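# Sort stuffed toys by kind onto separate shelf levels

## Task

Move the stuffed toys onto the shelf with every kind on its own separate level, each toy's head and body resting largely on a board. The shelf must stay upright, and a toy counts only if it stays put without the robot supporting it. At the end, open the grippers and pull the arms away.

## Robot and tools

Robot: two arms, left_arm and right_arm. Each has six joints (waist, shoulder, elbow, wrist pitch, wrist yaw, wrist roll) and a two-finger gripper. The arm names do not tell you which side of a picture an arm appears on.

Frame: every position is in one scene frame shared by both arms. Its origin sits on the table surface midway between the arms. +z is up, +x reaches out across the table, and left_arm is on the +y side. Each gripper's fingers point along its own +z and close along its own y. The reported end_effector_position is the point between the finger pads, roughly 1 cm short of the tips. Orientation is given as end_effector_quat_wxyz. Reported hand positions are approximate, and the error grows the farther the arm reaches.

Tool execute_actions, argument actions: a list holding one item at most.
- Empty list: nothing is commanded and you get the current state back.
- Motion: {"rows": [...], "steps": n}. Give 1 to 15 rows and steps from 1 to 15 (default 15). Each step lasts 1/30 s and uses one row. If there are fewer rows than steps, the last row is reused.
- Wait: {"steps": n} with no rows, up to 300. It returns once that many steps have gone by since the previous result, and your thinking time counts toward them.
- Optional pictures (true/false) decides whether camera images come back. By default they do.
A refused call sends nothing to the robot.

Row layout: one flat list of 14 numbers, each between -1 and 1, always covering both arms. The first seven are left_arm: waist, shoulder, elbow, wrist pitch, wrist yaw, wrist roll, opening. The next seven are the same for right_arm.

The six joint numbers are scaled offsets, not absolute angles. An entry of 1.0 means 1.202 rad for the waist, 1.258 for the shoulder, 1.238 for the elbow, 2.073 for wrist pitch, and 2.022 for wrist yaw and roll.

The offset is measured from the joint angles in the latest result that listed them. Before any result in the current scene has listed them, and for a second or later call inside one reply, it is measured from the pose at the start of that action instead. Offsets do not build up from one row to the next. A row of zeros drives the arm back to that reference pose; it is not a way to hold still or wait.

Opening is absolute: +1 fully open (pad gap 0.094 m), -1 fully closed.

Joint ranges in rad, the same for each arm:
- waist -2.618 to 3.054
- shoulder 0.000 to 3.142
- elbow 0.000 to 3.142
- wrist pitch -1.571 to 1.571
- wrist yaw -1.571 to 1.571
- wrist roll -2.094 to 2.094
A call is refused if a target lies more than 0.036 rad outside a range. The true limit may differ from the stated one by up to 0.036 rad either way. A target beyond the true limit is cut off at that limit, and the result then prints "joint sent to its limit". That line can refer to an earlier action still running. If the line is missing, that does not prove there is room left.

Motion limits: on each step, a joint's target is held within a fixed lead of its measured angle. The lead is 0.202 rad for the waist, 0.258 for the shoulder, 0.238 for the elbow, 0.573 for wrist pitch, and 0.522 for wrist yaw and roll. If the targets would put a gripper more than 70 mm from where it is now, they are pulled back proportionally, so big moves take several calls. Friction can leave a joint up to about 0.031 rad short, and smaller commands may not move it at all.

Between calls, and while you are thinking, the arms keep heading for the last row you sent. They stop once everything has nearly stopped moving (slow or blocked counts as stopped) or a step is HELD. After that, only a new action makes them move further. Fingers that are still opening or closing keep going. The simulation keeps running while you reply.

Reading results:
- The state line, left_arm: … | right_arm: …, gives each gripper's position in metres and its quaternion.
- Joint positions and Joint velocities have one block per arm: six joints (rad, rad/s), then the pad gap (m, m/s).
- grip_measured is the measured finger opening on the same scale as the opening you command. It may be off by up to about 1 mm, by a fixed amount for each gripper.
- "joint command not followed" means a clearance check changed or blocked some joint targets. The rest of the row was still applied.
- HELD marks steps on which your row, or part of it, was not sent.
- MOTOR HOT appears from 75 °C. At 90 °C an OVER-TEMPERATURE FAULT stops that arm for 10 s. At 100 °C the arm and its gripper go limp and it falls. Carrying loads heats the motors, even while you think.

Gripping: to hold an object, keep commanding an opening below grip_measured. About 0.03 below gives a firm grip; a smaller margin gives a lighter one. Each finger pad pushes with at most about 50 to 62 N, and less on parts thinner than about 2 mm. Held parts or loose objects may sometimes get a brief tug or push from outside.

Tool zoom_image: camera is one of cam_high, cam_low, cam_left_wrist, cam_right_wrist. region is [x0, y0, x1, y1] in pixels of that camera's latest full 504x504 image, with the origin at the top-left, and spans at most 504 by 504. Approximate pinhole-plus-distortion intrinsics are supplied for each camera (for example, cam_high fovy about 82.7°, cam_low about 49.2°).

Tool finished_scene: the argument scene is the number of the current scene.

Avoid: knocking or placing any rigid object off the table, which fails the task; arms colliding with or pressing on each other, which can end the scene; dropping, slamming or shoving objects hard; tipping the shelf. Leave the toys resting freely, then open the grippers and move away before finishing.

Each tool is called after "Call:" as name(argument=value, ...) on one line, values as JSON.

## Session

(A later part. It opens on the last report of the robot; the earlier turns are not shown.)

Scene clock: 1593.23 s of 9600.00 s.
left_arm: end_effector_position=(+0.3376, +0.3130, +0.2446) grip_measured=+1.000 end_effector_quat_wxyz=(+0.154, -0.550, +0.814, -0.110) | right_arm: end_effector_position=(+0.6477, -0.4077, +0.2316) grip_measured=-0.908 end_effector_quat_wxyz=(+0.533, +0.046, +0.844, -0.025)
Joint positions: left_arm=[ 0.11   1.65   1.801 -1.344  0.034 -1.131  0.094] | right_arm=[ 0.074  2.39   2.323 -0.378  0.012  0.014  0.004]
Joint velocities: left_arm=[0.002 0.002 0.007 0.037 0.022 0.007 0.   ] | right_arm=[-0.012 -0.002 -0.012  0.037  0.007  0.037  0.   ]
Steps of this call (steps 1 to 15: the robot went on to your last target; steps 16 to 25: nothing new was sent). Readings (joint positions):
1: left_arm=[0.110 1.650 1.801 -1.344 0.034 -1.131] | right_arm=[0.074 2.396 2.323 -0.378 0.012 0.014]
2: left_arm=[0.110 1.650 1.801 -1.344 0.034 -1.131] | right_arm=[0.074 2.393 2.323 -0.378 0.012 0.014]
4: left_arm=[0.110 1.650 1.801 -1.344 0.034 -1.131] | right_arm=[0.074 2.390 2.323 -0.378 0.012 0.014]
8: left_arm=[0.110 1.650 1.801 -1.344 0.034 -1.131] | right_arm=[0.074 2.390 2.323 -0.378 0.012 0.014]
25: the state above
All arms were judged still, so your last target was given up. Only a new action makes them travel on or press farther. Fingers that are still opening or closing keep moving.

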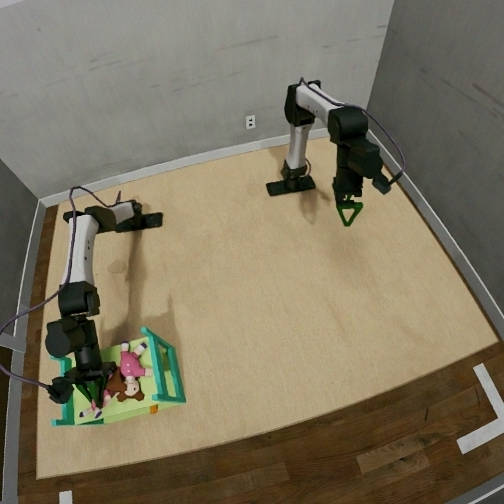

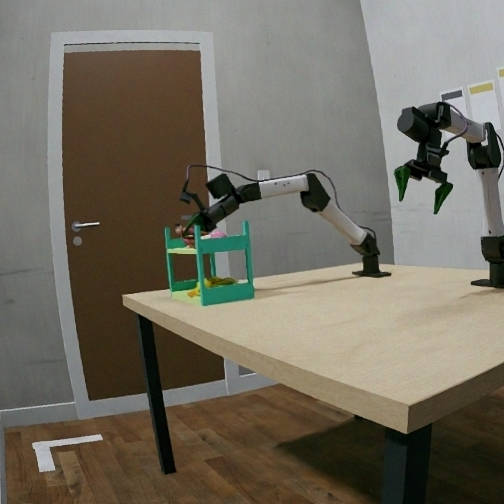

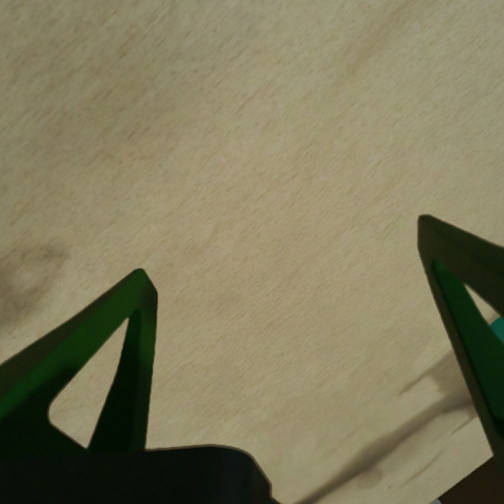

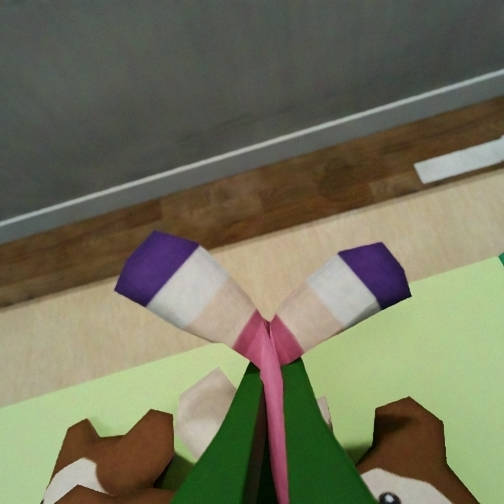

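Call:
execute_actions(actions=[{"rows":[[0,0,0,0,0,0,1,0,-0.03,-0.04,0,0,0,-0.92],[0,0,0,0,0,0,1,0,-0.05,-0.08,-0.02,0,0,-0.92],[0,0,0,0,0,0,1,0,-0.06,-0.11,-0.04,0,0,-0.92],[0,0,0,0,0,0,1,0,-0.06,-0.11,-0.04,0,0,-0.92],[0,0,0,0,0,0,1,0,-0.06,-0.11,-0.04,0,0,-0.92],[0,0,0,0,0,0,1,0,-0.06,-0.11,-0.04,0,0,-0.92],[0,0,0,0,0,0,1,0,-0.06,-0.11,-0.04,0,0,-0.92],[0,0,0,0,0,0,1,0,-0.06,-0.11,-0.04,0,0,-0.92],[0,0,0,0,0,0,1,0,-0.06,-0.11,-0.04,0,0,-0.7],[0,0,0,0,0,0,1,0,-0.06,-0.11,-0.04,0,0,-0.4],[0,0,0,0,0,0,1,0,-0.06,-0.11,-0.04,0,0,-0.1]],"steps":15}], pictures=false)

Call:
execute_actions(actions=[{"steps":15}])

Scene clock: 1604.67 s of 9600.00 s.
left_arm: end_effector_position=(+0.3376, +0.3130, +0.2446) grip_measured=+1.000 end_effector_quat_wxyz=(+0.154, -0.550, +0.814, -0.110) | right_arm: end_effector_position=(+0.6297, -0.4064, +0.2226) grip_measured=-0.102 end_effector_quat_wxyz=(+0.508, +0.047, +0.860, -0.025)
Joint positions: left_arm=[ 0.11   1.65   1.801 -1.344  0.034 -1.131  0.094] | right_arm=[ 0.074  2.321  2.22  -0.402  0.014  0.014  0.042]
Joint velocities: left_arm=[-0.002 -0.007  0.007 -0.022 -0.051 -0.022  0.   ] | right_arm=[-0.012 -0.007 -0.002 -0.007  0.037 -0.022  0.002]
Steps of this call (steps 1 to 90: nothing new was sent; then 7.93 s passed at rest; steps 91 to 105: all 15 steps of this action). Readings (joint positions):
91: left_arm=[0.110 1.650 1.801 -1.344 0.034 -1.131] | right_arm=[0.074 2.388 2.319 -0.376 0.012 0.014]
92: left_arm=[0.110 1.650 1.801 -1.344 0.034 -1.131] | right_arm=[0.074 2.378 2.301 -0.373 0.012 0.014]
94: left_arm=[0.110 1.650 1.801 -1.344 0.034 -1.131] | right_arm=[0.074 2.347 2.246 -0.379 0.012 0.014]
98: left_arm=[0.110 1.650 1.801 -1.344 0.034 -1.131] | right_arm=[0.074 2.323 2.222 -0.391 0.012 0.014]
105: the state above

Scene clock: 1605.17 s of 9600.00 s.
left_arm: end_effector_position=(+0.3376, +0.3130, +0.2446) grip_measured=+1.000 end_effector_quat_wxyz=(+0.154, -0.550, +0.814, -0.110) | right_arm: end_effector_position=(+0.6293, -0.4064, +0.2217) grip_measured=-0.102 end_effector_quat_wxyz=(+0.506, +0.047, +0.861, -0.025)
Joint positions: left_arm=[ 0.11   1.65   1.801 -1.344  0.034 -1.131  0.094] | right_arm=[ 0.074  2.321  2.219 -0.405  0.014  0.014  0.042]
Joint velocities: left_arm=[-0.012  0.002 -0.002 -0.037 -0.037 -0.022  0.   ] | right_arm=[ 0.002 -0.007  0.002 -0.007  0.037 -0.051 -0.001]
Steps of this call (steps 1 to 15: the robot went on to your last target). Readings (joint positions):
1: left_arm=[0.110 1.650 1.801 -1.344 0.034 -1.131] | right_arm=[0.074 2.321 2.219 -0.403 0.014 0.014]
2: left_arm=[0.110 1.650 1.801 -1.344 0.034 -1.131] | right_arm=[0.074 2.321 2.219 -0.403 0.014 0.014]
4: left_arm=[0.110 1.650 1.801 -1.344 0.034 -1.131] | right_arm=[0.074 2.321 2.219 -0.405 0.014 0.014]
8: left_arm=[0.110 1.650 1.801 -1.344 0.034 -1.131] | right_arm=[0.074 2.321 2.219 -0.405 0.014 0.014]
15: the state above
All arms were judged still, so your last target was given up. Only a new action makes them travel on or press farther. Fingers that are still opening or closing keep moving.

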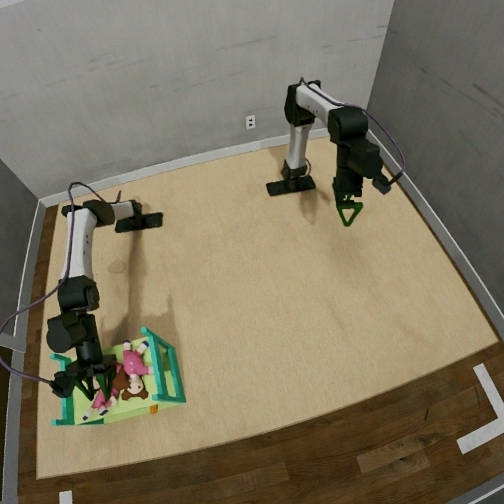

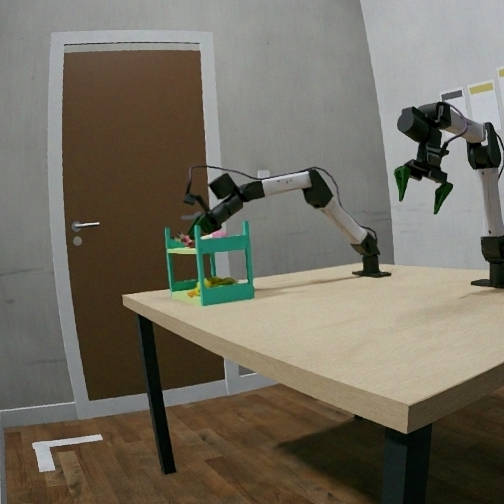

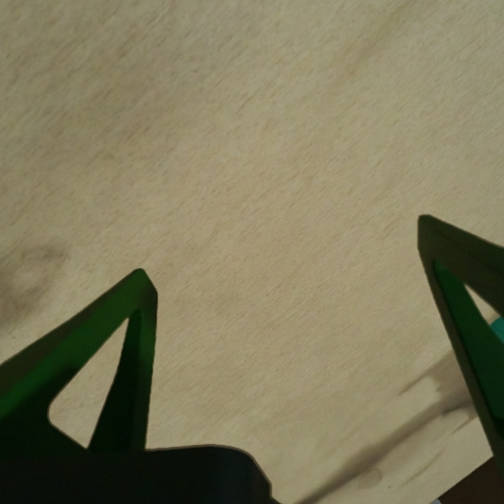

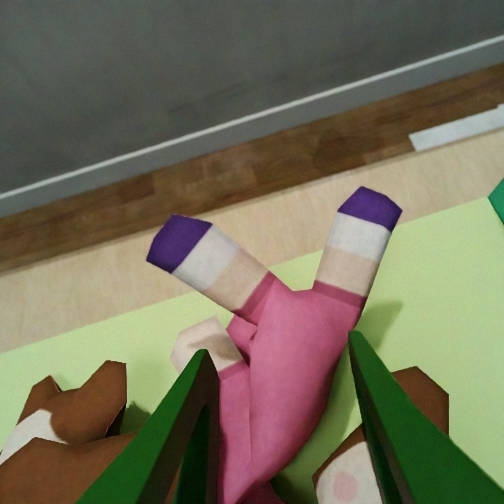

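Call:
execute_actions(actions=[{"rows":[[0,0,0,0,0,0,1,0,-0.06,0,0,0,0,0],[0,0,0,0,0,0,1,0,-0.12,0,0,0,0,0.1],[0,0,0,0,0,0,1,0,-0.2,-0.05,0,0,0,0.1],[0,0,0,0,0,0,1,0,-0.3,-0.15,0,0,0,0.2],[0,0,0,0,0,0,1,0,-0.42,-0.3,0,0,0,0.4],[0,0,0,0,0,0,1,0,-0.55,-0.45,0,0,0,0.7],[0,0,0,0,0,0,1,0,-0.68,-0.6,0,0,0,1],[0,0,0,0,0,0,1,0,-0.8,-0.8,0,0,0,1]],"steps":15}], pictures=false)

Call:
execute_actions(actions=[{"steps":40}])

Call:
zoom_image(camera="cam_high", region=[30,300,210,450])

Scene clock: 1621.00 s of 9600.00 s.
left_arm: end_effector_position=(+0.3376, +0.3130, +0.2446) grip_measured=+1.000 end_effector_quat_wxyz=(+0.154, -0.550, +0.814, -0.110) | right_arm: end_effector_position=(+0.3987, -0.3860, +0.3240) grip_measured=+1.000 end_effector_quat_wxyz=(+0.542, +0.047, +0.839, -0.026)
Joint positions: left_arm=[ 0.11   1.65   1.801 -1.344  0.034 -1.131  0.094] | right_arm=[ 0.074  1.353  1.329 -0.401  0.014  0.014  0.094]
Joint velocities: left_arm=[ 0.002 -0.012  0.017  0.051  0.037 -0.007  0.   ] | right_arm=[ 0.002 -1.853 -1.37  -0.227 -0.037 -0.022  0.   ]
Steps of this call (steps 1 to 90: nothing new was sent; then 12.33 s passed at rest; steps 91 to 105: all 15 steps of this action). Readings (joint positions):
91: left_arm=[0.110 1.650 1.801 -1.344 0.034 -1.131] | right_arm=[0.074 2.317 2.219 -0.405 0.014 0.014]
92: left_arm=[0.110 1.650 1.801 -1.344 0.034 -1.131] | right_arm=[0.074 2.307 2.219 -0.409 0.014 0.014]
94: left_arm=[0.110 1.650 1.801 -1.344 0.034 -1.131] | right_arm=[0.074 2.252 2.176 -0.408 0.014 0.014]
98: left_arm=[0.110 1.650 1.801 -1.344 0.034 -1.131] | right_arm=[0.074 1.957 1.857 -0.405 0.014 0.014]
105: the state above

Scene clock: 1622.33 s of 9600.00 s.
left_arm: end_effector_position=(+0.3376, +0.3130, +0.2446) grip_measured=+1.000 end_effector_quat_wxyz=(+0.154, -0.550, +0.814, -0.110) | right_arm: end_effector_position=(+0.3841, -0.3847, +0.2976) grip_measured=+1.000 end_effector_quat_wxyz=(+0.518, +0.047, +0.854, -0.025)
Joint positions: left_arm=[ 0.11   1.65   1.801 -1.344  0.034 -1.131  0.094] | right_arm=[ 0.074  1.311  1.241 -0.411  0.014  0.014  0.094]
Joint velocities: left_arm=[ 0.007 -0.027 -0.017 -0.007 -0.037  0.051  0.   ] | right_arm=[-0.012 -0.032  0.007 -0.022 -0.051 -0.022  0.   ]
Steps of this call (steps 1 to 30: the robot went on to your last target; steps 31 to 40: nothing new was sent). Readings (joint positions):
1: left_arm=[0.110 1.650 1.801 -1.344 0.034 -1.131] | right_arm=[0.074 1.305 1.295 -0.406 0.014 0.014]
2: left_arm=[0.110 1.650 1.801 -1.344 0.034 -1.131] | right_arm=[0.074 1.282 1.280 -0.407 0.014 0.014]
4: left_arm=[0.110 1.650 1.801 -1.344 0.034 -1.131] | right_arm=[0.074 1.280 1.269 -0.404 0.014 0.014]
8: left_arm=[0.110 1.650 1.801 -1.344 0.034 -1.131] | right_arm=[0.074 1.303 1.247 -0.407 0.014 0.014]
40: the state above
All arms were judged still, so your last target was given up. Only a new action makes them travel on or press farther. Fingers that are still opening or closing keep moving.

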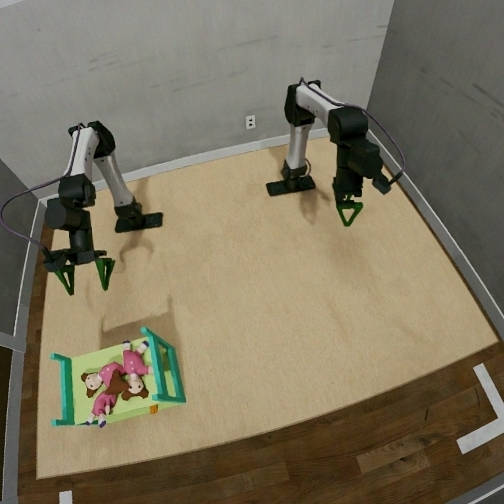

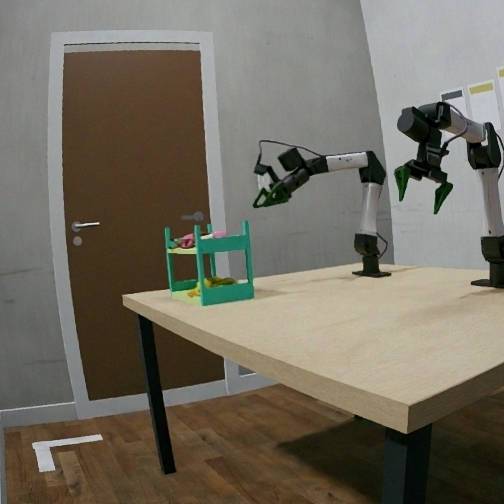

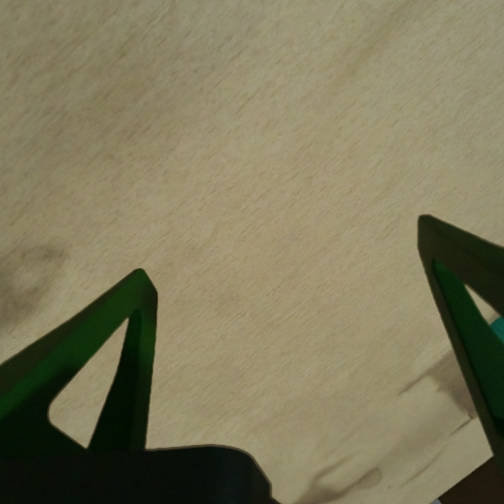

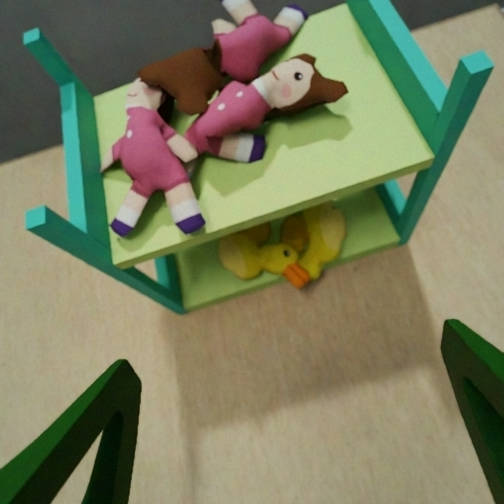

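Region (30, 300, 210, 450) of cam_high's 504x504 image, scaled by 2.800, with more detail than that image has.

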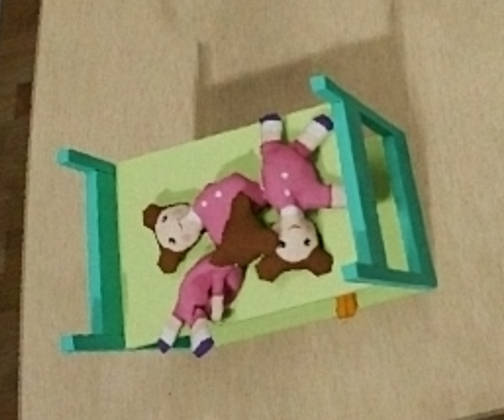

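All on; shelf standing, arms clear.

Call:
finished_scene(scene=1)

The scene is finished: the task was done.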